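# Stow the unpowered desk robot arm in the floor case

## Task

Move the limp, unpowered small robot arm from the desk into the open case on the floor, seated low enough that the case lid could close, and leave it settled and still. It must never drop more than a few centimetres on the way, or the task may fail. Finish with the gripper released and the robot moved away from it. The robot itself must not tip over or finish leaning.

## Robot and tools

Robot: a Hello Robot Stretch 4, about 1.6 m tall. It has an omni-wheel base (rim within 0.23 m of the base origin), a lift on a mast, an arm that telescopes forward, a wrist with yaw, pitch and roll, and a two-finger gripper. There is one arm. Each call carries a single action, and the arm is named by its joints. The scene may occasionally give a loose object a short shove.

Frames: the base frame sits on the floor under the base centre, x forward, y left, z up. hand_pose is a point between the open fingertips, given in the base frame, and it can be slightly wrong. The odometry frame is where the base frame was when the scene began. base_odometry heading runs from -3.142 to 3.142, positive to the left. Wheel slip is counted as travel.

Tools:
- execute_actions(actions, cameras). actions is a list holding one action or nothing; an empty list only reports state and images. An action may contain "base", "joints" or both, plus optional "pace" and "contact_limits". Alternatively it can be {"end_of_arm": "enable_torque"} on its own. Every motion in an action starts at once.
  "base" holds exactly one relative command, measured from where the base last reported itself: translate_m (metres, forward positive, -2 to 2), strafe_m (metres, left positive, -2 to 2), or rotate_rad (radians, counter-clockwise seen from above positive, -3.2 to 3.2).
  "joints" is an object keyed by joint name, and each value is an absolute target: lift_m 0 to 1.2 m; arm_m 0 to 0.55 m of extension; wrist_yaw_rad -1.134 to 4.276 (0 points forward, positive turns left, 3.14 is folded back, and above 3.4 the arm may block it); wrist_pitch_rad -1.117 to 4.259 (0 level, 1.57 pointing down); wrist_roll_rad -1.117 to 4.259 (positive is clockwise when viewed from behind the gripper); gripper_m -0.038 to 0.141, the fingertip gap in metres, where values below 0 press the tips together. The tolerances for "done" are ±0.004 for lift_m, arm_m and gripper_m, ±0.02 for yaw and roll, and ±0.05 for pitch. A joint target outside its range is clamped to the limit and reported. Any other bad value or an unknown key rejects the whole call, and nothing moves.
  "pace" takes "slow", "default", "fast" or "max". The base's top speeds are 0.1/0.3/0.4/0.6 m/s and 1/2/3/4 rad/s, reduced when the lift is above 0.2 m. "contact_limits" takes only {"arm_m": value}, from 0 (lightest) to 0.75, default 0.5.
  cameras: any of head_camera, head_left_camera, head_right_camera, wrist_camera, or "all". Leaving it out or passing null also means all; [] means none. The "pictures" line gives the images in order. No action runs longer than 15 s.
- wait(seconds 0 to 10): lets time pass and returns the state.
- zoom_image(camera, region [x0,y0,x1,y1] in pixels, at most 504x504): a closer look at that camera's most recent image.
- read_manual(section): only licence texts.
- finished_scene(scene): ends the scene for good and reports success. Call it only after the goal is met and stable.

Cameras: head_camera is at the top of the mast and looks forward and down (420x560). head_left_camera and head_right_camera are fisheyes aimed more steeply down, and they show the base and arm. wrist_camera (616x392) looks along the fingers, with the tips near the bottom of its image. Turn the base to look somewhere else.

Result lines: joint_positions. base_status and joint_status give how each motion ended: done; off_target, meaning it may still be pushing; contact_stop_at_<key>, meaning it was blocked and is now slack or held; limit_stop_at_<name>, for example own_body or tilt; torque_fault. on_its_own lists what the call did not command, and "held at" there is a target, not a position. lidar_m gives 12 distances in 30-degree sectors counter-clockwise from straight ahead, with "-" for nothing seen or closer than 0.25 m; it covers about 0.15 m up to robot height. wrist_depth_mm is a 7x7 grid of depths from 100 to 2000 mm. base_tilt is in degrees, forward and right positive, with a fixed offset of about 1.5 degrees. turned_by_wheels vs turned_by_imu: a difference above about 0.1 rad means the base hit something or slipped. motor_effort is percent of maximum, with the peak in brackets; it is noisy and offset.

Gripping: command a gap smaller than the object. A smaller gap squeezes harder and pulls the object toward the wrist. A firm grip appears as a change in gripper effort. The reading alone does not show that something is held. If the fingertips jam on a surface, raise the lift. The unpowered arm flops, so grasp it at a solid place and keep it low and steady.

Things to avoid: releasing the object more than a few cm above the case floor; hard pushes, since contact stops make the lift or wheels slack and a slack lift can sink; pressing the gripper into things, which causes a wrist torque_fault and needs enable_torque; driving or turning with more than 1 kg held and arm_m above 0.2, especially at fast paces, because of tipping; tilt beyond 6 degrees, which leaves the lift, arm and wheels slack. A tilted-up and rolled wrist can cause own_body stops. To unfold the wrist at the start, send lift_m 0.4 together with wrist_yaw_rad 0. Joints you leave out may keep pushing toward their old targets. If a call reports a stop, the remaining calls in that reply are skipped.

Each tool is called after "Request:" as name(argument=value, ...) on one line, values as JSON.

## Session

Request:
execute_actions(actions=[])

Scene clock: 0.00 s.
base_odometry: x=+0.000 y=+0.000 heading=+0.000 (m, m, rad; odometry frame)
turned_by_wheels: +0.000 (rad since the last result)
turned_by_imu: +0.000 (rad since the last result)
base_tilt: forward=-0.2 right=-0.7 (deg)
lidar_m: 1.78 1.84 1.79 1.69 1.76 2.25 2.15 1.07 2.14 2.03 2.10 1.89
base_status: not commanded
joint_positions: lift_m=+0.155 arm_m=+0.000 wrist_yaw_rad=+3.215 wrist_pitch_rad=+0.018 wrist_roll_rad=-0.011 gripper_m=+0.057
joint_status: not commanded
motor_effort: lift_m=+19 arm_m=-1 wrist_yaw_rad=+2 wrist_pitch_rad=-7 wrist_roll_rad=+0 gripper_m=-3 wheel_0=+0 wheel_1=+0 wheel_2=+0 (%)
hand_pose: x=-0.1237 y=+0.0659 z=+0.3277 quat_wxyz=(-0.037, -0.009, -0.006, +0.999) (m; base frame)
wrist_depth_mm: - 135 136 - - - - / - 108 136 - - - - / - 113 137 - - - - / 138 137 196 - - - - / 214 1397 - - - - - / 226 1078 198 1229 201 1281 1336 / 229 768 842 113 831 831 866
pictures: head_camera, head_left_camera, head_right_camera, wrist_camera
Images, in order (width x height): head_camera 420x560, head_left_camera 420x672, head_right_camera 420x672, wrist_camera 616x392.

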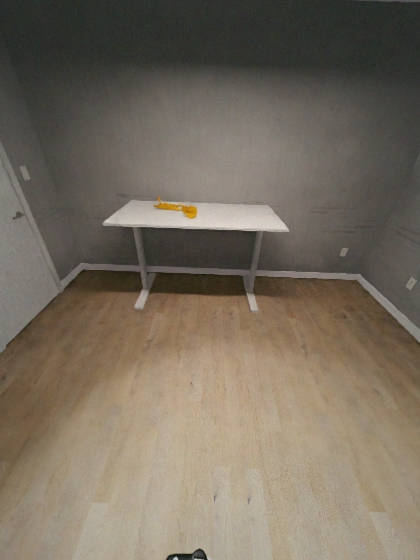

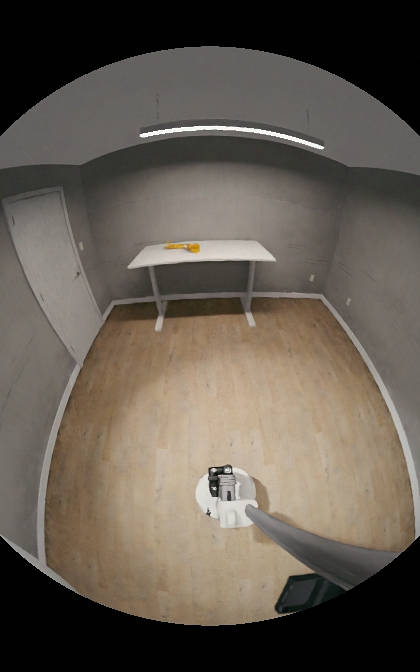

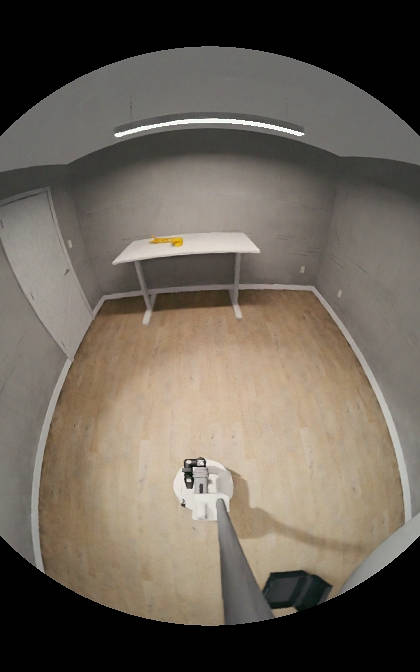

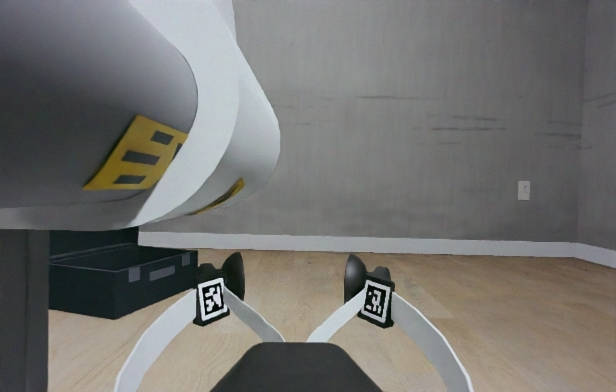

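Request:
execute_actions(actions=[{"base":{"translate_m":1.3},"joints":{"lift_m":1.1,"wrist_yaw_rad":0,"wrist_pitch_rad":1.0,"gripper_m":0.13},"pace":"max"}], cameras=[])

Request:
execute_actions(actions=[{"base":{"strafe_m":0.4},"pace":"max"}], cameras=["head_camera","wrist_camera"])

Scene clock: 7.07 s.
base_odometry: x=+1.300 y=+0.000 heading=+0.000 (m, m, rad; odometry frame)
turned_by_wheels: +0.000 (rad since the last result)
turned_by_imu: -0.001 (rad since the last result)
base_tilt: forward=-0.3 right=-0.5 (deg)
lidar_m: 0.48 0.48 0.68 1.68 1.80 2.43 2.31 2.49 2.12 1.99 0.71 0.52
base_status: done
joint_positions: lift_m=+1.100 arm_m=+0.000 wrist_yaw_rad=+0.000 wrist_pitch_rad=+1.001 wrist_roll_rad=-0.011 gripper_m=+0.130
joint_status: all done
motor_effort: lift_m=+21(25) arm_m=-1(1) wrist_yaw_rad=+2(6) wrist_pitch_rad=-4(4) wrist_roll_rad=+0(1) gripper_m=+0(5) wheel_0=-2(11) wheel_1=-2(7) wheel_2=+2(16) (%)
hand_pose: x=+0.3260 y=-0.0874 z=+1.0351 quat_wxyz=(+0.877, -0.005, +0.480, +0.003) (m; base frame)
wrist_depth_mm: 466 488 508 508 521 525 535 / 430 436 442 449 459 466 473 / 397 402 407 415 418 424 436 / 1499 1499 1464 1499 1499 1576 1618 / 1336 1336 1366 1397 1397 1464 1464 / 1229 1229 1229 1281 208 1308 1308 / 1160 1160 1160 112 1205 1205 1229
pictures: none
No camera images: the call's "cameras" was empty. Leave "cameras" out to get every camera's image.

Scene clock: 9.60 s.
base_odometry: x=+1.300 y=+0.400 heading=+0.000 (m, m, rad; odometry frame)
turned_by_wheels: +0.000 (rad since the last result)
turned_by_imu: +0.000 (rad since the last result)
base_tilt: forward=-0.3 right=-0.7 (deg)
lidar_m: 0.46 0.48 0.66 1.30 1.37 1.86 3.55 2.53 2.53 2.41 0.72 0.49
base_status: done
joint_positions: lift_m=+1.100 arm_m=+0.000 wrist_yaw_rad=+0.000 wrist_pitch_rad=+1.001 wrist_roll_rad=-0.011 gripper_m=+0.130
joint_status: not commanded
motor_effort: lift_m=+21(21) arm_m=-1(1) wrist_yaw_rad=+1(1) wrist_pitch_rad=-4(4) wrist_roll_rad=+1(0) gripper_m=+2(0) wheel_0=+2(13) wheel_1=-1(12) wheel_2=+1(2) (%)
hand_pose: x=+0.3260 y=-0.0874 z=+1.0351 quat_wxyz=(+0.877, -0.005, +0.480, +0.003) (m; base frame)
wrist_depth_mm: 484 492 500 496 492 530 535 / 430 439 445 452 462 462 473 / 387 392 402 404 413 418 418 / 1430 1281 1499 1499 1576 1576 1537 / 1336 1336 1397 1397 1397 1397 1430 / 1229 1205 1229 1281 208 1336 1336 / 1138 1160 1182 112 1205 1229 1205
pictures: head_camera, wrist_camera
Images, in order (width x height): head_camera 420x560, wrist_camera 616x392.

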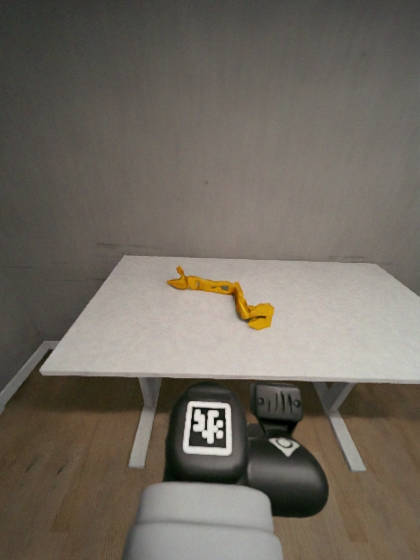

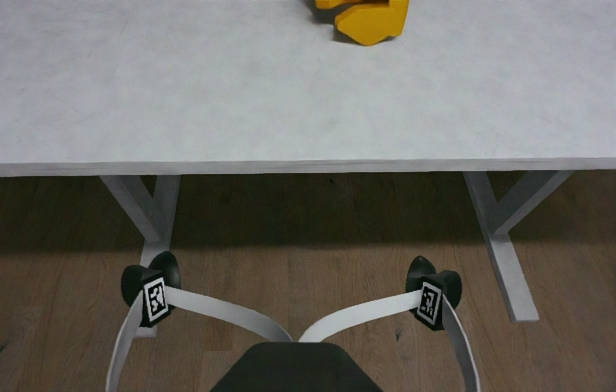

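Request:
execute_actions(actions=[{"base":{"translate_m":0.17},"joints":{"lift_m":1.2,"arm_m":0.38,"wrist_pitch_rad":1.57},"pace":"fast"}], cameras=["head_camera","wrist_camera"])

Scene clock: 14.23 s.
base_odometry: x=+1.470 y=+0.400 heading=+0.000 (m, m, rad; odometry frame)
turned_by_wheels: +0.000 (rad since the last result)
turned_by_imu: -0.001 (rad since the last result)
base_tilt: forward=-0.2 right=-0.6 (deg)
lidar_m: 0.30 0.32 0.42 1.30 1.37 1.86 3.75 2.59 2.54 2.42 0.47 0.31
base_status: done
joint_positions: lift_m=+1.200 arm_m=+0.379 wrist_yaw_rad=+0.000 wrist_pitch_rad=+1.570 wrist_roll_rad=-0.011 gripper_m=+0.130
joint_status: all done
motor_effort: lift_m=+22(22) arm_m=+4(4) wrist_yaw_rad=+1(3) wrist_pitch_rad=+0(1) wrist_roll_rad=+0(0) gripper_m=+2(2) wheel_0=+0(6) wheel_1=+1(6) wheel_2=+1(10) (%)
hand_pose: x=+0.5505 y=-0.0874 z=+1.0895 quat_wxyz=(+0.707, -0.004, +0.707, +0.004) (m; base frame)
wrist_depth_mm: 307 306 309 364 368 375 377 / 357 359 364 351 368 373 379 / 359 364 366 368 370 375 379 / 359 362 366 368 370 375 379 / 359 364 366 368 303 375 382 / 359 362 370 368 208 377 382 / 364 366 368 112 375 379 382
pictures: head_camera, wrist_camera
Images, in order (width x height): head_camera 420x560, wrist_camera 616x392.

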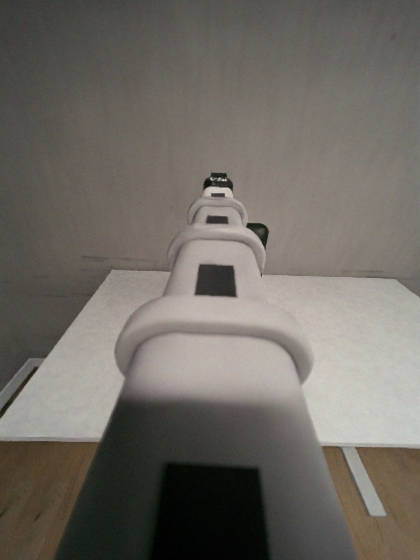

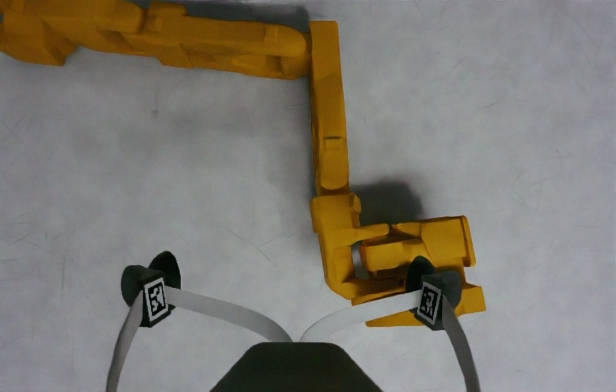

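Request:
execute_actions(actions=[{"base":{"strafe_m":-0.03},"joints":{"arm_m":0.51,"gripper_m":0.08}}], cameras=["wrist_camera"])

Request:
execute_actions(actions=[{"joints":{"lift_m":1.095}}], cameras=["wrist_camera"])

Request:
execute_actions(actions=[{"joints":{"gripper_m":-0.03}}], cameras=["wrist_camera"])

Request:
execute_actions(actions=[{"joints":{"lift_m":1.15},"pace":"slow"}], cameras=["wrist_camera","head_right_camera"])

Scene clock: 26.87 s.
base_odometry: x=+1.470 y=+0.370 heading=+0.000 (m, m, rad; odometry frame)
turned_by_wheels: +0.000 (rad since the last result)
turned_by_imu: -0.001 (rad since the last result)
base_tilt: forward=-0.2 right=-0.6 (deg)
lidar_m: 0.30 0.33 0.42 1.34 1.42 1.93 3.75 2.60 2.49 2.38 0.46 0.32
base_status: done
joint_positions: lift_m=+1.200 arm_m=+0.509 wrist_yaw_rad=+0.000 wrist_pitch_rad=+1.570 wrist_roll_rad=-0.011 gripper_m=+0.080
joint_status: all done
motor_effort: lift_m=+22(22) arm_m=+5(2) wrist_yaw_rad=+1(2) wrist_pitch_rad=+0(2) wrist_roll_rad=+1(1) gripper_m=-3(3) wheel_0=-2(3) wheel_1=+0(6) wheel_2=+0(0) (%)
hand_pose: x=+0.6803 y=-0.0874 z=+1.0895 quat_wxyz=(+0.707, -0.004, +0.707, +0.004) (m; base frame)
wrist_depth_mm: 355 359 364 366 370 373 377 / 357 362 364 368 368 375 377 / 355 362 364 368 375 375 377 / 325 314 312 368 373 377 377 / 359 362 368 373 373 377 382 / 359 364 202 368 202 375 379 / 364 364 368 112 373 377 382
pictures: wrist_camera
Images, in order (width x height): wrist_camera 616x392.

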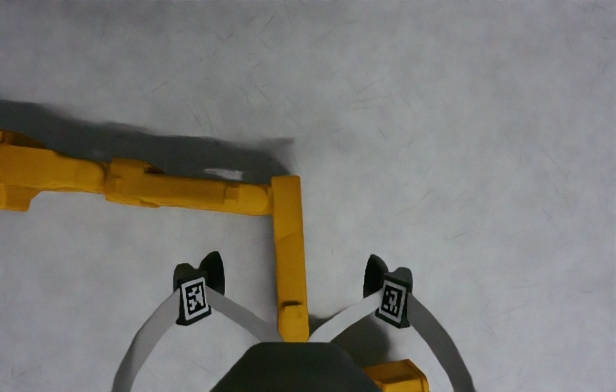

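Scene clock: 28.33 s.
base_odometry: x=+1.470 y=+0.370 heading=+0.000 (m, m, rad; odometry frame)
turned_by_wheels: +0.000 (rad since the last result)
turned_by_imu: +0.000 (rad since the last result)
base_tilt: forward=-0.2 right=-0.6 (deg)
lidar_m: 0.29 0.32 0.42 1.34 1.42 1.90 3.75 2.59 2.49 2.38 0.48 0.32
base_status: not commanded
joint_positions: lift_m=+1.095 arm_m=+0.509 wrist_yaw_rad=+0.000 wrist_pitch_rad=+1.570 wrist_roll_rad=-0.011 gripper_m=+0.080
joint_status: all done
motor_effort: lift_m=+16(20) arm_m=+4(4) wrist_yaw_rad=+2(2) wrist_pitch_rad=+1(0) wrist_roll_rad=+0(0) gripper_m=-3(3) wheel_0=-2(2) wheel_1=+0(0) wheel_2=+0(0) (%)
hand_pose: x=+0.6803 y=-0.0874 z=+0.9850 quat_wxyz=(+0.707, -0.004, +0.707, +0.004) (m; base frame)
wrist_depth_mm: 254 257 259 262 264 266 270 / 255 256 259 263 263 267 270 / 254 258 262 264 264 268 270 / 202 202 204 263 266 268 268 / 255 258 260 206 265 270 272 / 257 259 202 196 202 268 271 / 258 258 262 112 266 270 273
pictures: wrist_camera
Images, in order (width x height): wrist_camera 616x392.

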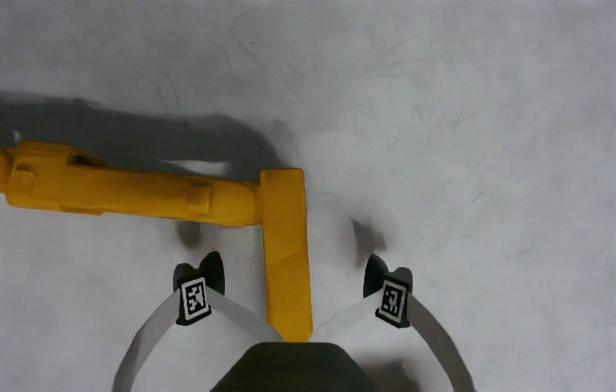

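Scene clock: 30.13 s.
base_odometry: x=+1.470 y=+0.370 heading=+0.000 (m, m, rad; odometry frame)
turned_by_wheels: +0.000 (rad since the last result)
turned_by_imu: +0.000 (rad since the last result)
base_tilt: forward=-0.2 right=-0.6 (deg)
lidar_m: 0.31 0.31 0.43 1.33 1.41 1.92 3.74 2.60 2.49 2.38 0.46 0.31
base_status: not commanded
joint_positions: lift_m=+1.095 arm_m=+0.509 wrist_yaw_rad=+0.000 wrist_pitch_rad=+1.570 wrist_roll_rad=-0.011 gripper_m=-0.029
joint_status: all done
motor_effort: lift_m=+18(18) arm_m=+4(5) wrist_yaw_rad=+1(1) wrist_pitch_rad=-2(3) wrist_roll_rad=+1(3) gripper_m=-29(26) wheel_0=-1(2) wheel_1=+0(0) wheel_2=+0(0) (%)
hand_pose: x=+0.6803 y=-0.0874 z=+0.9848 quat_wxyz=(+0.707, -0.004, +0.707, +0.004) (m; base frame)
wrist_depth_mm: 252 255 257 259 262 264 266 / 253 255 257 260 263 265 267 / 197 254 257 262 264 266 268 / 253 193 190 195 264 265 268 / 255 257 260 193 264 266 270 / 255 257 182 187 186 267 271 / 256 257 260 112 266 270 271
pictures: wrist_camera
Images, in order (width x height): wrist_camera 616x392.

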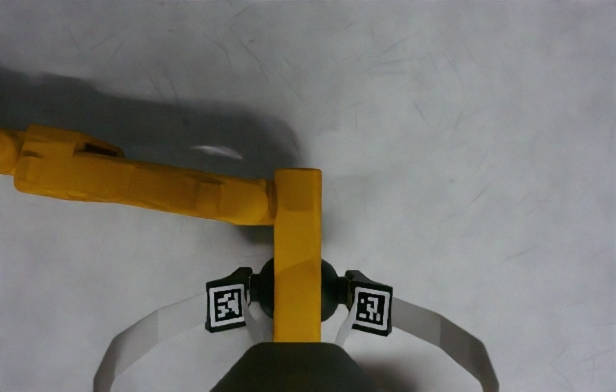

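Scene clock: 31.47 s.
base_odometry: x=+1.470 y=+0.370 heading=+0.000 (m, m, rad; odometry frame)
turned_by_wheels: +0.000 (rad since the last result)
turned_by_imu: +0.000 (rad since the last result)
base_tilt: forward=-0.2 right=-0.6 (deg)
lidar_m: 0.29 0.31 0.44 1.34 1.41 1.92 3.74 2.60 2.51 2.38 0.46 0.33
base_status: not commanded
joint_positions: lift_m=+1.150 arm_m=+0.509 wrist_yaw_rad=+0.000 wrist_pitch_rad=+1.570 wrist_roll_rad=-0.011 gripper_m=-0.029
joint_status: all done
motor_effort: lift_m=+25(22) arm_m=+4(4) wrist_yaw_rad=+1(2) wrist_pitch_rad=+1(0) wrist_roll_rad=+1(1) gripper_m=-28(29) wheel_0=-1(1) wheel_1=+0(0) wheel_2=+0(0) (%)
hand_pose: x=+0.6803 y=-0.0874 z=+1.0392 quat_wxyz=(+0.707, -0.004, +0.707, +0.004) (m; base frame)
wrist_depth_mm: 306 309 314 314 319 320 324 / 306 309 314 314 315 324 325 / 196 310 312 315 319 322 324 / 306 193 190 195 320 324 324 / 309 312 315 193 320 325 327 / 309 312 182 187 186 325 325 / 309 310 315 112 322 324 329
pictures: head_right_camera, wrist_camera
Images, in order (width x height): head_right_camera 420x672, wrist_camera 616x392.

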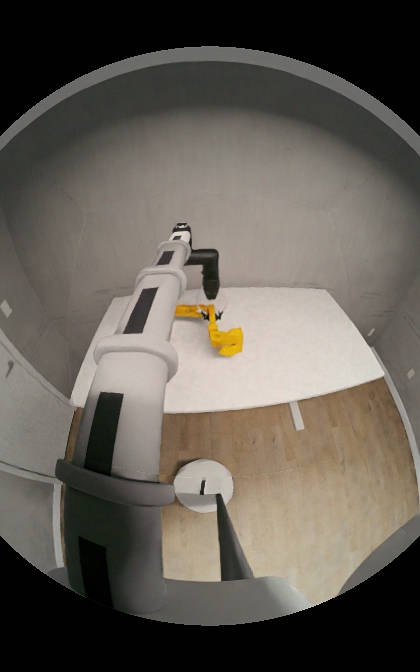

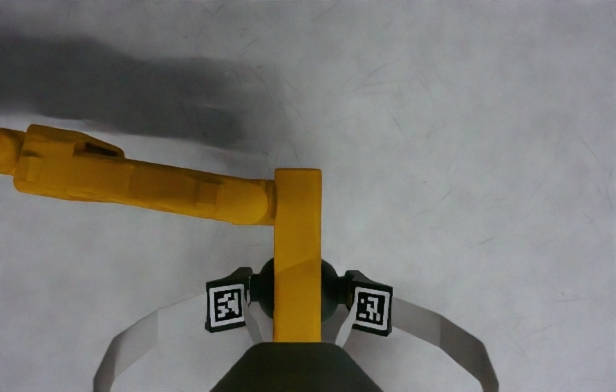

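Held. Case near (-0.9,-0.5).

Request:
execute_actions(actions=[{"base":{"translate_m":-1.4},"joints":{"arm_m":0.2}}], cameras=[])

Request:
execute_actions(actions=[{"base":{"rotate_rad":-2.4},"joints":{"lift_m":0.6},"pace":"slow"}], cameras=["head_camera","wrist_camera"])

Scene clock: 40.37 s.
base_odometry: x=+0.070 y=+0.370 heading=+0.000 (m, m, rad; odometry frame)
turned_by_wheels: +0.000 (rad since the last result)
turned_by_imu: -0.003 (rad since the last result)
base_tilt: forward=-0.3 right=-0.6 (deg)
lidar_m: 0.27 0.43 1.40 1.33 1.38 1.89 2.22 1.48 1.55 2.42 2.47 0.25
base_status: done
joint_positions: lift_m=+1.150 arm_m=+0.201 wrist_yaw_rad=+0.000 wrist_pitch_rad=+1.570 wrist_roll_rad=-0.011 gripper_m=-0.029
joint_status: all done
motor_effort: lift_m=+25(25) arm_m=-4(3) wrist_yaw_rad=+3(1) wrist_pitch_rad=-2(4) wrist_roll_rad=+1(1) gripper_m=-29(29) wheel_0=+0(4) wheel_1=+1(8) wheel_2=-2(11) (%)
hand_pose: x=+0.3718 y=-0.0874 z=+1.0393 quat_wxyz=(+0.707, -0.004, +0.707, +0.004) (m; base frame)
wrist_depth_mm: 1255 1255 1281 1255 1308 1308 1308 / 1255 1255 1281 1308 1336 1308 1336 / 197 1255 1255 1281 1308 1308 1336 / 1255 193 190 195 1281 1308 1336 / 1255 1308 1308 194 1336 1336 1336 / 1255 1281 182 187 186 1308 1336 / 1281 1255 1078 113 1336 1308 1366
pictures: none
No camera images: the call's "cameras" was empty. Leave "cameras" out to get every camera's image.

Scene clock: 45.07 s.
base_odometry: x=+0.070 y=+0.370 heading=-2.400 (m, m, rad; odometry frame)
turned_by_wheels: -2.400 (rad since the last result)
turned_by_imu: -2.376 (rad since the last result)
base_tilt: forward=-0.2 right=-0.5 (deg)
lidar_m: 0.42 0.45 2.38 2.66 1.70 1.69 1.63 1.35 1.34 1.50 2.23 0.25
base_status: done
joint_positions: lift_m=+0.600 arm_m=+0.201 wrist_yaw_rad=+0.000 wrist_pitch_rad=+1.570 wrist_roll_rad=-0.011 gripper_m=-0.029
joint_status: all done
motor_effort: lift_m=+18(26) arm_m=-4(4) wrist_yaw_rad=+3(2) wrist_pitch_rad=+3(1) wrist_roll_rad=+0(0) gripper_m=-30(29) wheel_0=+1(4) wheel_1=+3(6) wheel_2=+1(6) (%)
hand_pose: x=+0.3719 y=-0.0874 z=+0.4898 quat_wxyz=(+0.707, -0.004, +0.707, +0.004) (m; base frame)
wrist_depth_mm: 699 715 715 732 715 732 750 / 699 723 723 723 741 741 741 / 197 715 715 723 732 750 750 / 707 193 190 195 723 741 750 / 715 707 723 193 741 741 750 / 715 707 182 187 186 732 750 / 715 521 521 112 741 750 750
pictures: head_camera, wrist_camera
Images, in order (width x height): head_camera 420x560, wrist_camera 616x392.

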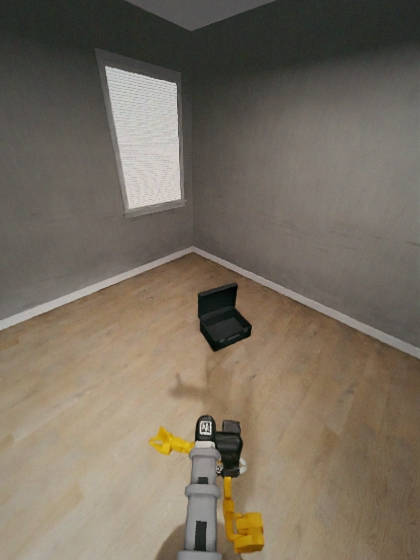

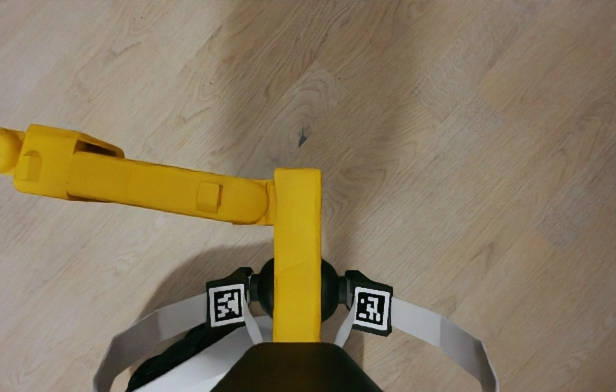

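Request:
execute_actions(actions=[{"base":{"rotate_rad":0.5},"pace":"slow"}], cameras=[])

Request:
execute_actions(actions=[{"base":{"strafe_m":-0.8}}], cameras=[])

Request:
execute_actions(actions=[{"base":{"translate_m":0.5},"joints":{"lift_m":0.4}}], cameras=["head_camera","head_left_camera","wrist_camera"])

Scene clock: 51.93 s.
base_odometry: x=+0.070 y=+0.370 heading=-1.900 (m, m, rad; odometry frame)
turned_by_wheels: +0.499 (rad since the last result)
turned_by_imu: +0.493 (rad since the last result)
base_tilt: forward=-0.2 right=-0.6 (deg)
lidar_m: 0.41 0.44 2.65 1.70 1.69 1.66 1.35 1.34 1.50 2.26 2.22 0.25
base_status: done
joint_positions: lift_m=+0.600 arm_m=+0.201 wrist_yaw_rad=+0.000 wrist_pitch_rad=+1.570 wrist_roll_rad=-0.011 gripper_m=-0.029
joint_status: not commanded
motor_effort: lift_m=+19(19) arm_m=-4(4) wrist_yaw_rad=+2(3) wrist_pitch_rad=+2(0) wrist_roll_rad=+0(1) gripper_m=-27(29) wheel_0=-2(0) wheel_1=-3(4) wheel_2=-2(5) (%)
hand_pose: x=+0.3719 y=-0.0874 z=+0.4898 quat_wxyz=(+0.707, -0.004, +0.707, +0.004) (m; base frame)
wrist_depth_mm: 699 707 715 707 732 723 750 / 691 707 723 723 732 741 741 / 197 715 715 723 723 741 750 / 707 192 189 195 750 741 750 / 707 715 732 194 732 750 750 / 715 715 182 187 186 750 750 / 707 530 517 112 741 741 759
pictures: none
No camera images: the call's "cameras" was empty. Leave "cameras" out to get every camera's image.

Scene clock: 55.93 s.
base_odometry: x=-0.687 y=+0.629 heading=-1.900 (m, m, rad; odometry frame)
turned_by_wheels: +0.000 (rad since the last result)
turned_by_imu: -0.003 (rad since the last result)
base_tilt: forward=-0.2 right=-0.6 (deg)
lidar_m: 0.41 0.43 2.96 2.48 2.45 1.31 1.07 1.07 1.20 1.49 1.48 0.26
base_status: done
joint_positions: lift_m=+0.600 arm_m=+0.201 wrist_yaw_rad=+0.000 wrist_pitch_rad=+1.570 wrist_roll_rad=-0.011 gripper_m=-0.029
joint_status: not commanded
motor_effort: lift_m=+19(19) arm_m=-4(4) wrist_yaw_rad=+1(2) wrist_pitch_rad=+3(1) wrist_roll_rad=+0(0) gripper_m=-30(26) wheel_0=-2(11) wheel_1=+0(8) wheel_2=+0(2) (%)
hand_pose: x=+0.3719 y=-0.0874 z=+0.4897 quat_wxyz=(+0.707, -0.004, +0.707, +0.004) (m; base frame)
wrist_depth_mm: 699 707 707 723 732 741 741 / 707 707 715 723 732 732 750 / 197 707 715 723 732 732 741 / 707 194 190 195 741 741 750 / 715 723 699 193 750 741 741 / 707 707 182 187 185 741 741 / 707 530 525 112 732 750 759
pictures: none
No camera images: the call's "cameras" was empty. Leave "cameras" out to get every camera's image.

Scene clock: 59.10 s.
base_odometry: x=-0.849 y=+0.156 heading=-1.900 (m, m, rad; odometry frame)
turned_by_wheels: +0.000 (rad since the last result)
turned_by_imu: -0.001 (rad since the last result)
base_tilt: forward=-0.3 right=-0.5 (deg)
lidar_m: 0.41 0.46 2.42 2.65 2.62 1.92 1.55 1.52 1.61 1.31 1.30 0.25
base_status: done
joint_positions: lift_m=+0.400 arm_m=+0.201 wrist_yaw_rad=+0.000 wrist_pitch_rad=+1.570 wrist_roll_rad=-0.011 gripper_m=-0.029
joint_status: all done
motor_effort: lift_m=+19(20) arm_m=-4(4) wrist_yaw_rad=+2(3) wrist_pitch_rad=+1(1) wrist_roll_rad=+0(1) gripper_m=-29(29) wheel_0=+0(5) wheel_1=+0(6) wheel_2=+0(9) (%)
hand_pose: x=+0.3719 y=-0.0874 z=+0.2897 quat_wxyz=(+0.707, -0.004, +0.707, +0.004) (m; base frame)
wrist_depth_mm: 504 469 469 480 484 530 530 / 504 508 517 521 521 535 539 / 196 508 517 521 525 535 535 / 500 193 190 195 530 535 544 / 512 517 512 194 530 535 544 / 512 512 182 187 185 535 539 / 512 517 517 112 525 539 544
pictures: head_camera, head_left_camera, wrist_camera
Images, in order (width x height): head_camera 420x560, head_left_camera 420x672, wrist_camera 616x392.

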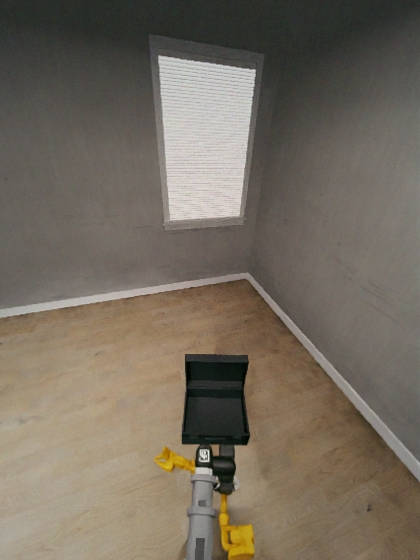

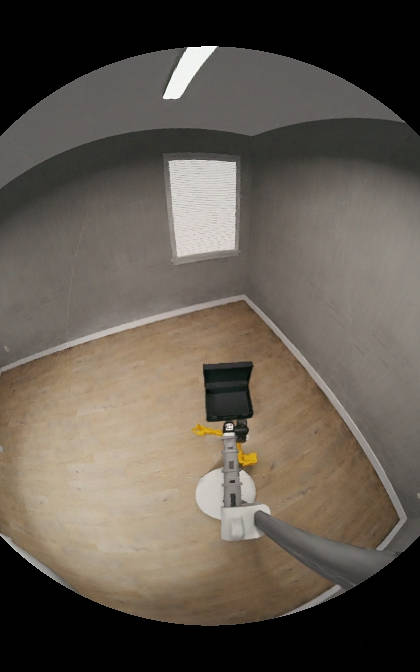

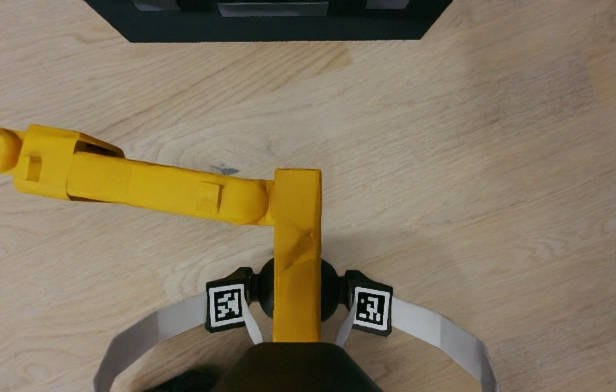

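Request:
execute_actions(actions=[{"joints":{"wrist_pitch_rad":1.0,"lift_m":0.5},"pace":"slow"}], cameras=["head_left_camera","wrist_camera"])

Request:
wait(seconds=2)

Scene clock: 70.77 s.
base_odometry: x=-0.849 y=+0.156 heading=-1.900 (m, m, rad; odometry frame)
turned_by_wheels: +0.000 (rad since the last result)
turned_by_imu: -0.001 (rad since the last result)
base_tilt: forward=-0.2 right=-0.5 (deg)
lidar_m: 0.42 0.52 2.44 2.66 2.64 1.91 1.54 1.52 1.60 1.30 1.31 0.35
base_status: not commanded
joint_positions: lift_m=+0.500 arm_m=+0.201 wrist_yaw_rad=+0.000 wrist_pitch_rad=+1.005 wrist_roll_rad=-0.012 gripper_m=-0.029
joint_status: all done
motor_effort: lift_m=+25(29) arm_m=-4(4) wrist_yaw_rad=+3(0) wrist_pitch_rad=-15(17) wrist_roll_rad=+3(3) gripper_m=-29(28) wheel_0=+0(0) wheel_1=+0(0) wheel_2=+0(0) (%)
hand_pose: x=+0.5262 y=-0.0874 z=+0.4341 quat_wxyz=(+0.876, -0.005, +0.482, +0.003) (m; base frame)
wrist_depth_mm: 1008 564 554 569 597 1118 1098 / 917 878 647 654 931 991 1008 / 831 820 699 699 854 866 891 / 741 615 190 195 778 798 809 / 192 539 661 190 699 741 732 / 640 634 183 198 184 676 683 / 597 580 603 112 627 603 634
pictures: head_left_camera, wrist_camera
Images, in order (width x height): head_left_camera 420x672, wrist_camera 616x392.

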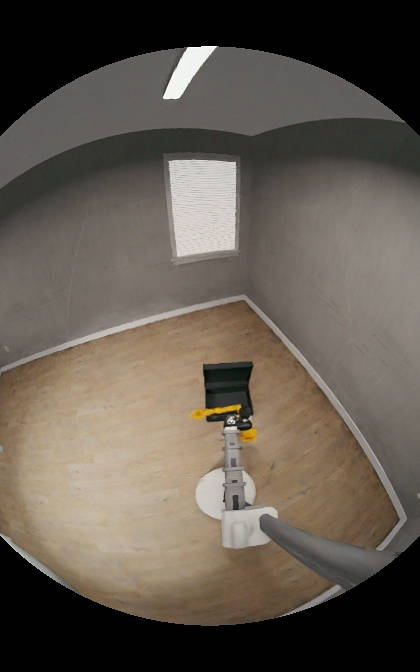

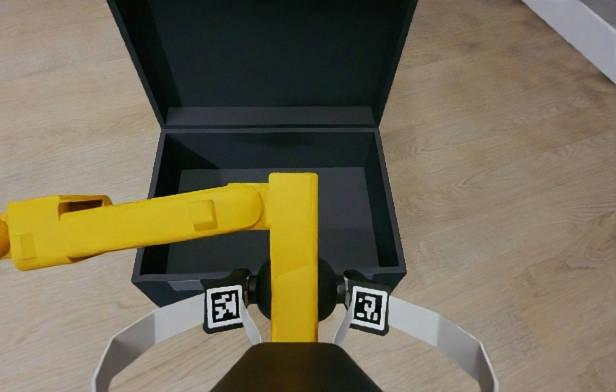

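Scene clock: 72.77 s.
base_odometry: x=-0.849 y=+0.156 heading=-1.900 (m, m, rad; odometry frame)
turned_by_wheels: +0.000 (rad since the last result)
turned_by_imu: -0.001 (rad since the last result)
base_tilt: forward=-0.2 right=-0.5 (deg)
lidar_m: 0.42 0.43 2.44 2.66 2.63 1.92 1.55 1.53 1.62 1.31 1.30 0.39
base_status: not commanded
joint_positions: lift_m=+0.500 arm_m=+0.201 wrist_yaw_rad=+0.000 wrist_pitch_rad=+1.005 wrist_roll_rad=-0.012 gripper_m=-0.029
joint_status: all done
motor_effort: lift_m=+25(29) arm_m=-4(4) wrist_yaw_rad=+1(0) wrist_pitch_rad=-10(17) wrist_roll_rad=+3(3) gripper_m=-30(28) wheel_0=+0(0) wheel_1=+0(0) wheel_2=+0(0) (%)
hand_pose: x=+0.5264 y=-0.0874 z=+0.4343 quat_wxyz=(+0.876, -0.005, +0.481, +0.003) (m; base frame)
wrist_depth_mm: 1008 564 564 564 591 1118 1078 / 917 878 647 661 946 991 1008 / 820 809 691 715 866 878 904 / 741 732 723 723 778 798 809 / 691 668 179 183 707 732 732 / 634 196 182 190 185 668 683 / 215 585 609 112 627 597 640
wait: 2.00 s; at rest by 0.80 s
pictures: head_camera, head_left_camera, head_right_camera, wrist_camera
Images, in order (width x height): head_camera 420x560, head_left_camera 420x672, head_right_camera 420x672, wrist_camera 616x392.

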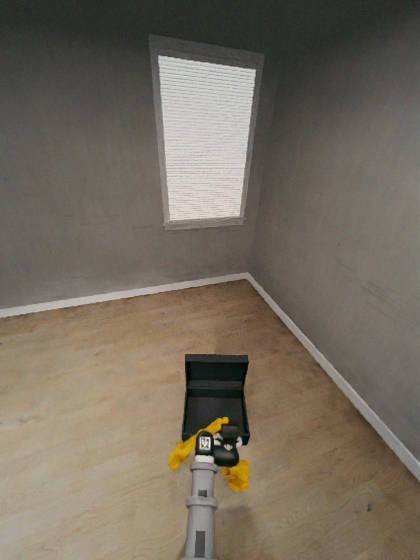

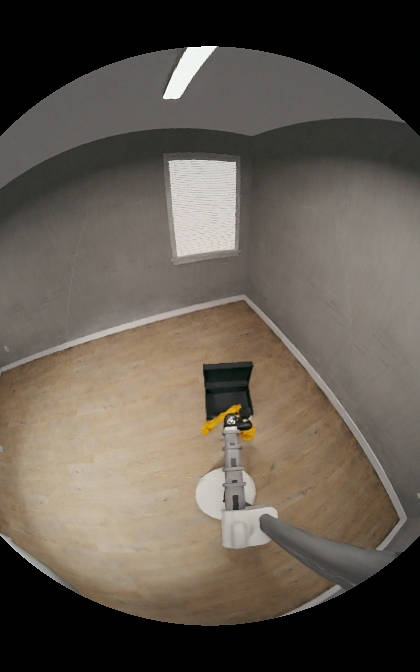

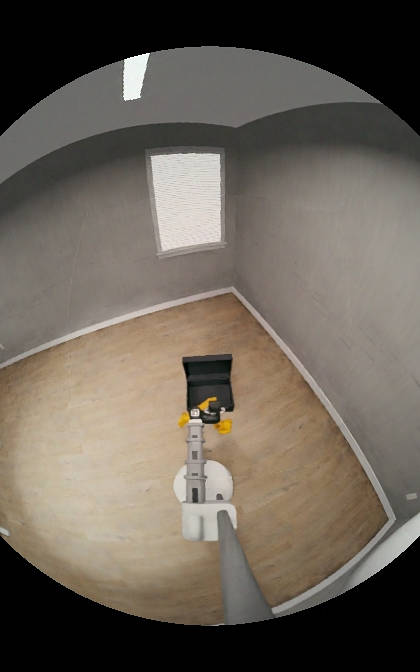

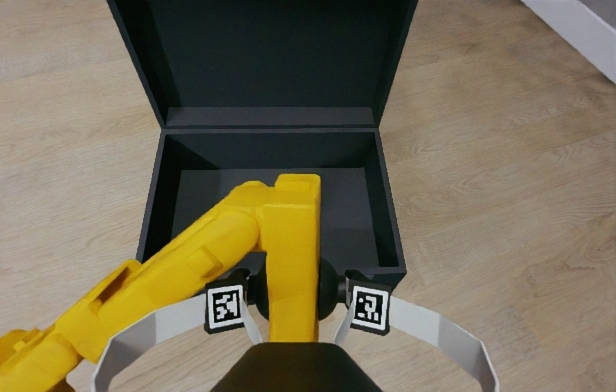

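Request:
execute_actions(actions=[{"base":{"translate_m":0.2},"joints":{"wrist_pitch_rad":1.65,"arm_m":0.45,"lift_m":0.45},"pace":"slow"}])

Scene clock: 78.97 s.
base_odometry: x=-0.913 y=-0.033 heading=-1.900 (m, m, rad; odometry frame)
turned_by_wheels: +0.000 (rad since the last result)
turned_by_imu: -0.001 (rad since the last result)
base_tilt: forward=-0.2 right=-0.5 (deg)
lidar_m: 0.40 0.45 2.22 2.73 2.70 2.13 1.73 1.72 1.53 1.25 1.23 0.43
base_status: done
joint_positions: lift_m=+0.450 arm_m=+0.449 wrist_yaw_rad=+0.000 wrist_pitch_rad=+1.647 wrist_roll_rad=-0.011 gripper_m=-0.029
joint_status: all done
motor_effort: lift_m=+19(20) arm_m=+4(11) wrist_yaw_rad=+3(3) wrist_pitch_rad=+8(10) wrist_roll_rad=+1(3) gripper_m=-32(28) wheel_0=+2(5) wheel_1=+3(6) wheel_2=-1(7) (%)
hand_pose: x=+0.5980 y=-0.0874 z=+0.3406 quat_wxyz=(+0.680, -0.004, +0.734, +0.004) (m; base frame)
wrist_depth_mm: 137 138 139 140 142 143 143 / 319 389 402 407 413 301 410 / 544 442 484 535 459 574 574 / 554 512 535 202 544 585 585 / 564 424 179 182 549 591 603 / 564 198 182 190 186 591 597 / 218 439 477 112 603 603 609
pictures: head_camera, head_left_camera, head_right_camera, wrist_camera
Images, in order (width x height): head_camera 420x560, head_left_camera 420x672, head_right_camera 420x672, wrist_camera 616x392.

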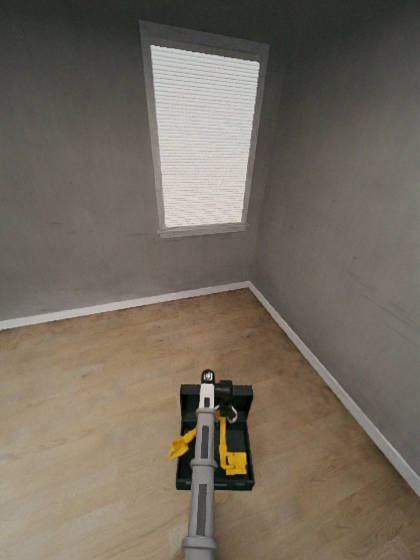

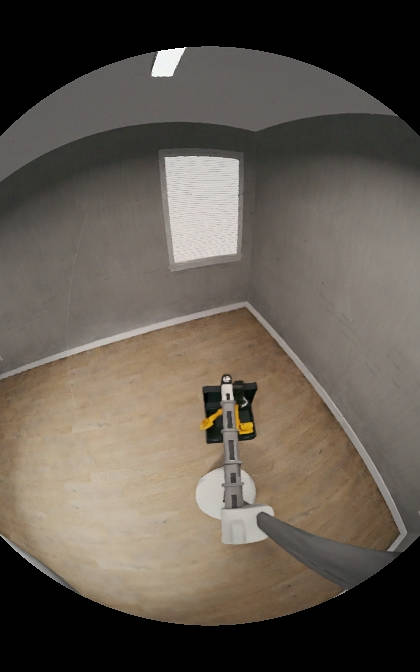

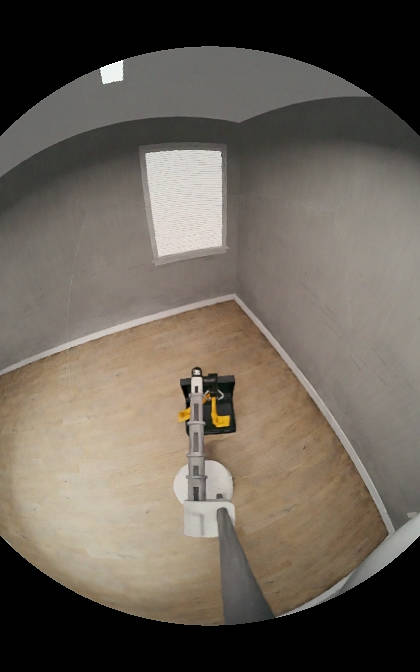

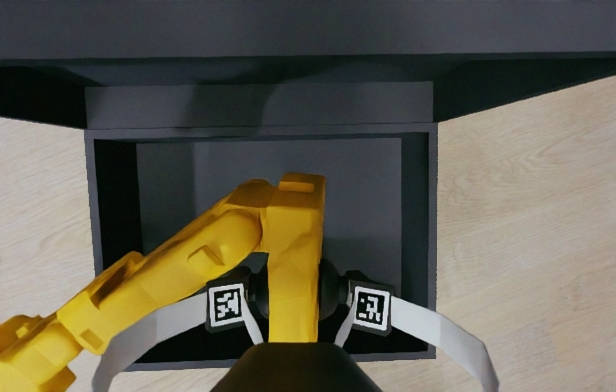

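Request:
execute_actions(actions=[{"base":{"strafe_m":-0.03},"joints":{"lift_m":0.33,"wrist_pitch_rad":1.57},"pace":"slow"}], cameras=["head_camera","wrist_camera"])

Request:
zoom_image(camera="head_camera", region=[130,360,300,520])

Scene clock: 87.53 s.
base_odometry: x=-0.942 y=-0.024 heading=-1.900 (m, m, rad; odometry frame)
turned_by_wheels: +0.000 (rad since the last result)
turned_by_imu: -0.001 (rad since the last result)
base_tilt: forward=-0.2 right=-0.5 (deg)
lidar_m: 0.42 0.44 2.23 2.76 2.73 2.11 1.73 1.71 1.50 1.22 1.20 0.44
base_status: done
joint_positions: lift_m=+0.330 arm_m=+0.449 wrist_yaw_rad=+0.000 wrist_pitch_rad=+1.568 wrist_roll_rad=-0.011 gripper_m=-0.029
joint_status: all done
motor_effort: lift_m=+19(22) arm_m=+4(5) wrist_yaw_rad=+1(2) wrist_pitch_rad=+6(10) wrist_roll_rad=+1(0) gripper_m=-27(34) wheel_0=+1(5) wheel_1=-1(5) wheel_2=+0(0) (%)
hand_pose: x=+0.6209 y=-0.0874 z=+0.2198 quat_wxyz=(+0.708, -0.004, +0.706, +0.004) (m; base frame)
wrist_depth_mm: 178 180 182 185 188 190 179 / 266 270 276 283 290 240 182 / 293 296 298 301 304 459 459 / 382 413 421 200 427 459 459 / 377 413 178 182 427 459 462 / 271 198 182 190 186 459 466 / 219 415 421 112 427 459 469
pictures: head_camera, wrist_camera
Images, in order (width x height): head_camera 420x560, wrist_camera 616x392.

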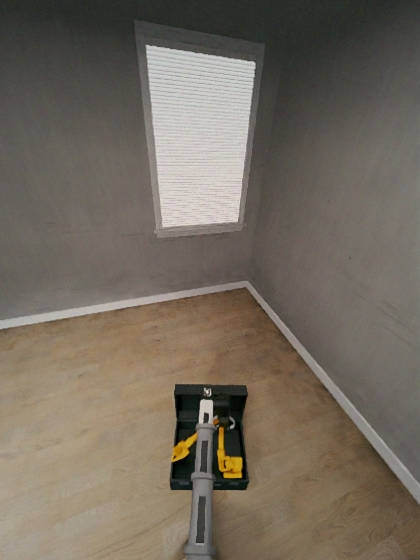

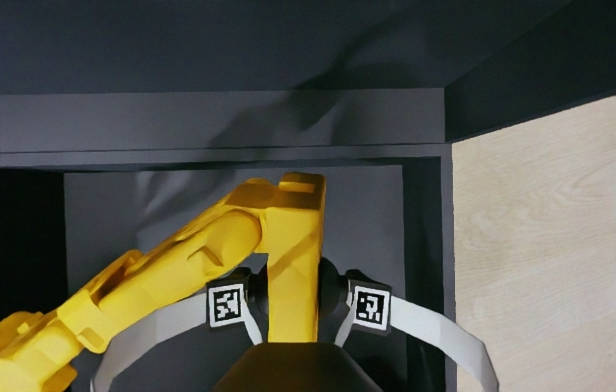

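Region (130, 360, 300, 520) of head_camera's 420x560 image, scaled by 2.965, with more detail than that image has; it fills the top 474 rows of this view, and the rest is white.

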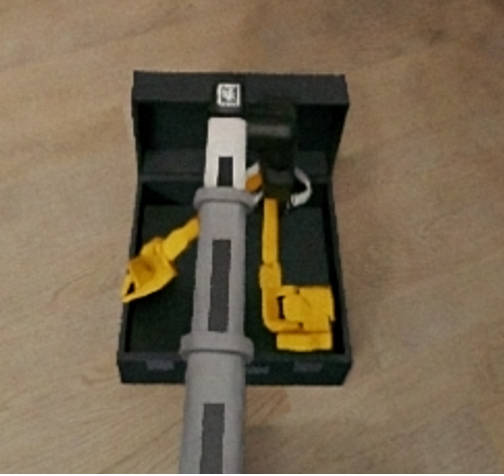

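Just about fits.

Request:
execute_actions(actions=[{"base":{"strafe_m":-0.01},"joints":{"lift_m":0.25,"arm_m":0.46},"pace":"slow"}], cameras=["head_camera"])

Request:
zoom_image(camera="head_camera", region=[130,360,300,520])

Request:
execute_actions(actions=[{"joints":{"lift_m":0.175},"pace":"slow"}], cameras=["head_camera","wrist_camera"])

Request:
zoom_image(camera="head_camera", region=[130,360,300,520])

Scene clock: 95.03 s.
base_odometry: x=-0.951 y=-0.021 heading=-1.900 (m, m, rad; odometry frame)
turned_by_wheels: +0.000 (rad since the last result)
turned_by_imu: -0.001 (rad since the last result)
base_tilt: forward=-0.2 right=-0.5 (deg)
lidar_m: 0.43 0.43 2.23 2.74 2.74 2.10 1.71 1.71 1.48 1.20 1.18 0.45
base_status: done
joint_positions: lift_m=+0.250 arm_m=+0.459 wrist_yaw_rad=+0.000 wrist_pitch_rad=+1.570 wrist_roll_rad=-0.011 gripper_m=-0.029
joint_status: all done
motor_effort: lift_m=+17(20) arm_m=+4(6) wrist_yaw_rad=+1(2) wrist_pitch_rad=+1(9) wrist_roll_rad=+0(0) gripper_m=-30(31) wheel_0=+1(3) wheel_1=-4(5) wheel_2=+0(1) (%)
hand_pose: x=+0.6305 y=-0.0874 z=+0.1399 quat_wxyz=(+0.708, -0.004, +0.707, +0.004) (m; base frame)
wrist_depth_mm: 156 158 160 163 165 168 158 / 213 216 218 220 222 213 167 / 214 217 220 222 224 224 379 / 332 338 224 193 343 279 377 / 334 338 178 204 345 283 379 / 205 182 183 190 185 286 382 / 185 340 340 112 347 290 382
pictures: head_camera
Images, in order (width x height): head_camera 420x560.

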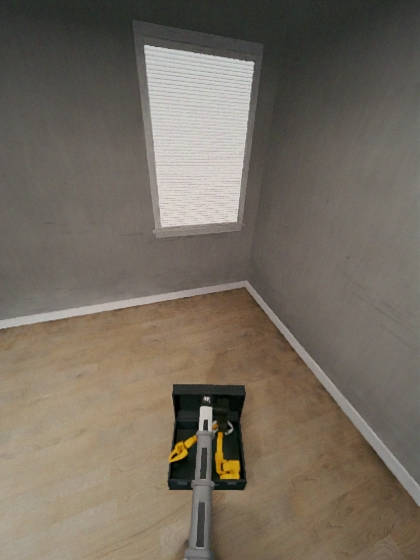

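Region (130, 360, 300, 520) of head_camera's 420x560 image, scaled by 2.965, with more detail than that image has; it fills the top 474 rows of this view, and the rest is white.

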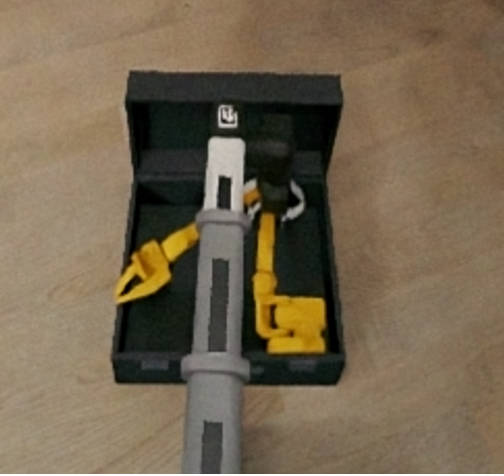

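Scene clock: 96.83 s.
base_odometry: x=-0.951 y=-0.020 heading=-1.900 (m, m, rad; odometry frame)
turned_by_wheels: +0.000 (rad since the last result)
turned_by_imu: +0.000 (rad since the last result)
base_tilt: forward=-0.3 right=-0.6 (deg)
lidar_m: 0.46 0.44 2.24 2.76 2.75 2.11 1.72 1.69 1.48 1.19 1.20 0.43
base_status: not commanded
joint_positions: lift_m=+0.175 arm_m=+0.459 wrist_yaw_rad=+0.000 wrist_pitch_rad=+1.570 wrist_roll_rad=-0.011 gripper_m=-0.029
joint_status: all done
motor_effort: lift_m=+18(20) arm_m=+4(4) wrist_yaw_rad=+2(2) wrist_pitch_rad=+3(6) wrist_roll_rad=+1(4) gripper_m=-29(29) wheel_0=+1(1) wheel_1=-2(4) wheel_2=+0(0) (%)
hand_pose: x=+0.6305 y=-0.0874 z=+0.0648 quat_wxyz=(+0.707, -0.004, +0.707, +0.004) (m; base frame)
wrist_depth_mm: 140 142 143 144 146 147 148 / 141 143 143 145 146 148 148 / 150 152 154 155 157 159 160 / 260 263 263 205 270 224 173 / 260 262 198 203 271 226 170 / 262 201 183 198 186 214 171 / 201 263 266 112 272 190 172
pictures: head_camera, wrist_camera
Images, in order (width x height): head_camera 420x560, wrist_camera 616x392.

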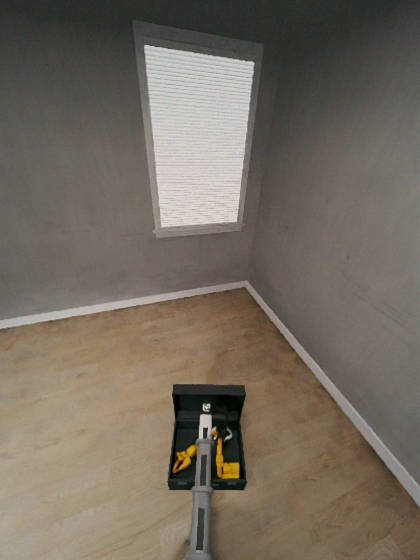

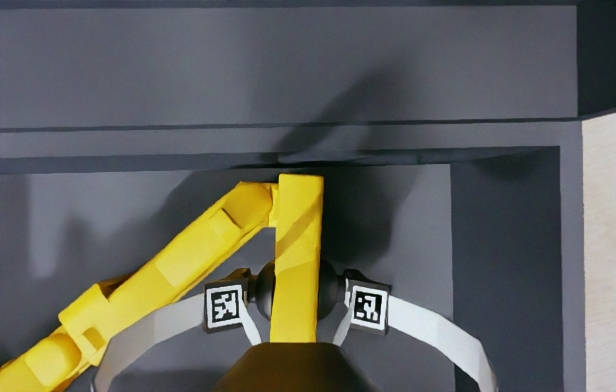

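Region (130, 360, 300, 520) of head_camera's 420x560 image, scaled by 2.965, with more detail than that image has; it fills the top 474 rows of this view, and the rest is white.

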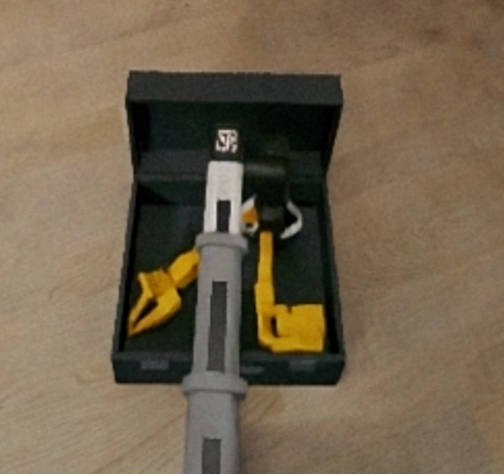

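In.

Request:
execute_actions(actions=[{"joints":{"gripper_m":0.04}}], cameras=[])

Request:
execute_actions(actions=[{"joints":{"lift_m":0.29}}], cameras=[])

Request:
execute_actions(actions=[{"base":{"translate_m":-0.2},"joints":{"arm_m":0.1,"lift_m":0.4},"pace":"fast"}], cameras=["head_camera"])

Request:
finished_scene(scene=1)

Scene clock: 102.90 s.
base_odometry: x=-0.951 y=-0.020 heading=-1.900 (m, m, rad; odometry frame)
turned_by_wheels: +0.000 (rad since the last result)
turned_by_imu: -0.001 (rad since the last result)
base_tilt: forward=-0.1 right=-0.6 (deg)
lidar_m: 0.46 0.44 2.25 2.76 2.72 2.13 1.71 1.69 1.48 1.21 1.18 0.45
base_status: not commanded
joint_positions: lift_m=+0.175 arm_m=+0.459 wrist_yaw_rad=+0.000 wrist_pitch_rad=+1.570 wrist_roll_rad=-0.011 gripper_m=+0.040
joint_status: all done
motor_effort: lift_m=+18(18) arm_m=+4(4) wrist_yaw_rad=+2(3) wrist_pitch_rad=+1(4) wrist_roll_rad=+1(0) gripper_m=-2(27) wheel_0=+1(1) wheel_1=-2(2) wheel_2=+0(0) (%)
hand_pose: x=+0.6304 y=-0.0874 z=+0.0648 quat_wxyz=(+0.707, -0.004, +0.707, +0.004) (m; base frame)
wrist_depth_mm: 141 143 144 145 146 148 148 / 142 143 144 146 147 148 149 / 151 153 154 156 158 159 160 / 260 263 265 214 271 224 173 / 262 264 206 223 272 226 175 / 260 208 193 201 272 228 171 / 207 245 265 112 272 216 171
pictures: none
No camera images: the call's "cameras" was empty. Leave "cameras" out to get every camera's image.

Scene clock: 104.43 s.
base_odometry: x=-0.951 y=-0.020 heading=-1.900 (m, m, rad; odometry frame)
turned_by_wheels: +0.000 (rad since the last result)
turned_by_imu: +0.000 (rad since the last result)
base_tilt: forward=-0.2 right=-0.6 (deg)
lidar_m: 0.53 0.44 2.23 2.76 2.73 2.10 1.71 1.70 1.49 1.21 1.18 0.45
base_status: not commanded
joint_positions: lift_m=+0.290 arm_m=+0.459 wrist_yaw_rad=+0.000 wrist_pitch_rad=+1.570 wrist_roll_rad=-0.011 gripper_m=+0.040
joint_status: all done
motor_effort: lift_m=+22(26) arm_m=+4(4) wrist_yaw_rad=+1(2) wrist_pitch_rad=+1(0) wrist_roll_rad=+1(1) gripper_m=-5(4) wheel_0=+1(1) wheel_1=-2(3) wheel_2=+0(0) (%)
hand_pose: x=+0.6304 y=-0.0874 z=+0.1795 quat_wxyz=(+0.707, -0.004, +0.707, +0.004) (m; base frame)
wrist_depth_mm: 156 158 160 162 164 167 158 / 233 237 243 248 254 211 167 / 254 255 259 260 265 264 421 / 375 375 379 368 387 418 421 / 373 377 325 332 387 421 424 / 373 320 192 312 312 421 424 / 324 329 384 112 351 421 427
pictures: none
No camera images: the call's "cameras" was empty. Leave "cameras" out to get every camera's image.

Scene clock: 106.27 s.
base_odometry: x=-0.886 y=+0.169 heading=-1.900 (m, m, rad; odometry frame)
turned_by_wheels: +0.000 (rad since the last result)
turned_by_imu: -0.001 (rad since the last result)
base_tilt: forward=-0.1 right=-0.6 (deg)
lidar_m: 0.61 0.66 2.45 2.70 2.66 1.90 1.54 1.52 1.56 1.27 1.26 1.40
base_status: done
joint_positions: lift_m=+0.400 arm_m=+0.101 wrist_yaw_rad=+0.000 wrist_pitch_rad=+1.570 wrist_roll_rad=-0.011 gripper_m=+0.040
joint_status: all done
motor_effort: lift_m=+22(23) arm_m=-4(3) wrist_yaw_rad=+3(0) wrist_pitch_rad=+0(1) wrist_roll_rad=+0(1) gripper_m=-5(3) wheel_0=+1(7) wheel_1=+0(8) wheel_2=-3(12) (%)
hand_pose: x=+0.2717 y=-0.0874 z=+0.2895 quat_wxyz=(+0.707, -0.004, +0.707, +0.004) (m; base frame)
wrist_depth_mm: 508 512 517 521 525 525 530 / 504 508 512 521 530 530 535 / 504 517 517 521 530 535 539 / 512 508 521 521 530 535 535 / 512 517 517 525 525 535 539 / 508 512 193 473 525 535 544 / 508 306 309 112 535 535 539
pictures: head_camera
Images, in order (width x height): head_camera 420x560.

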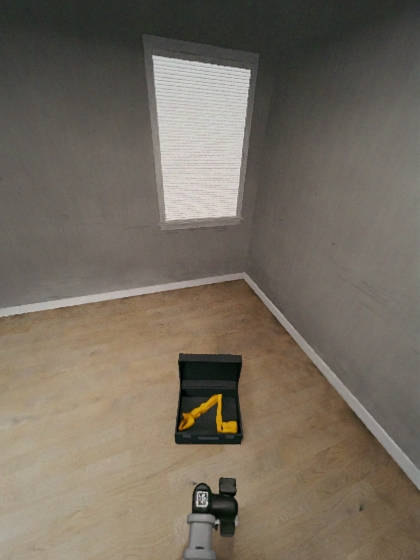

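The scene is finished: the task was done.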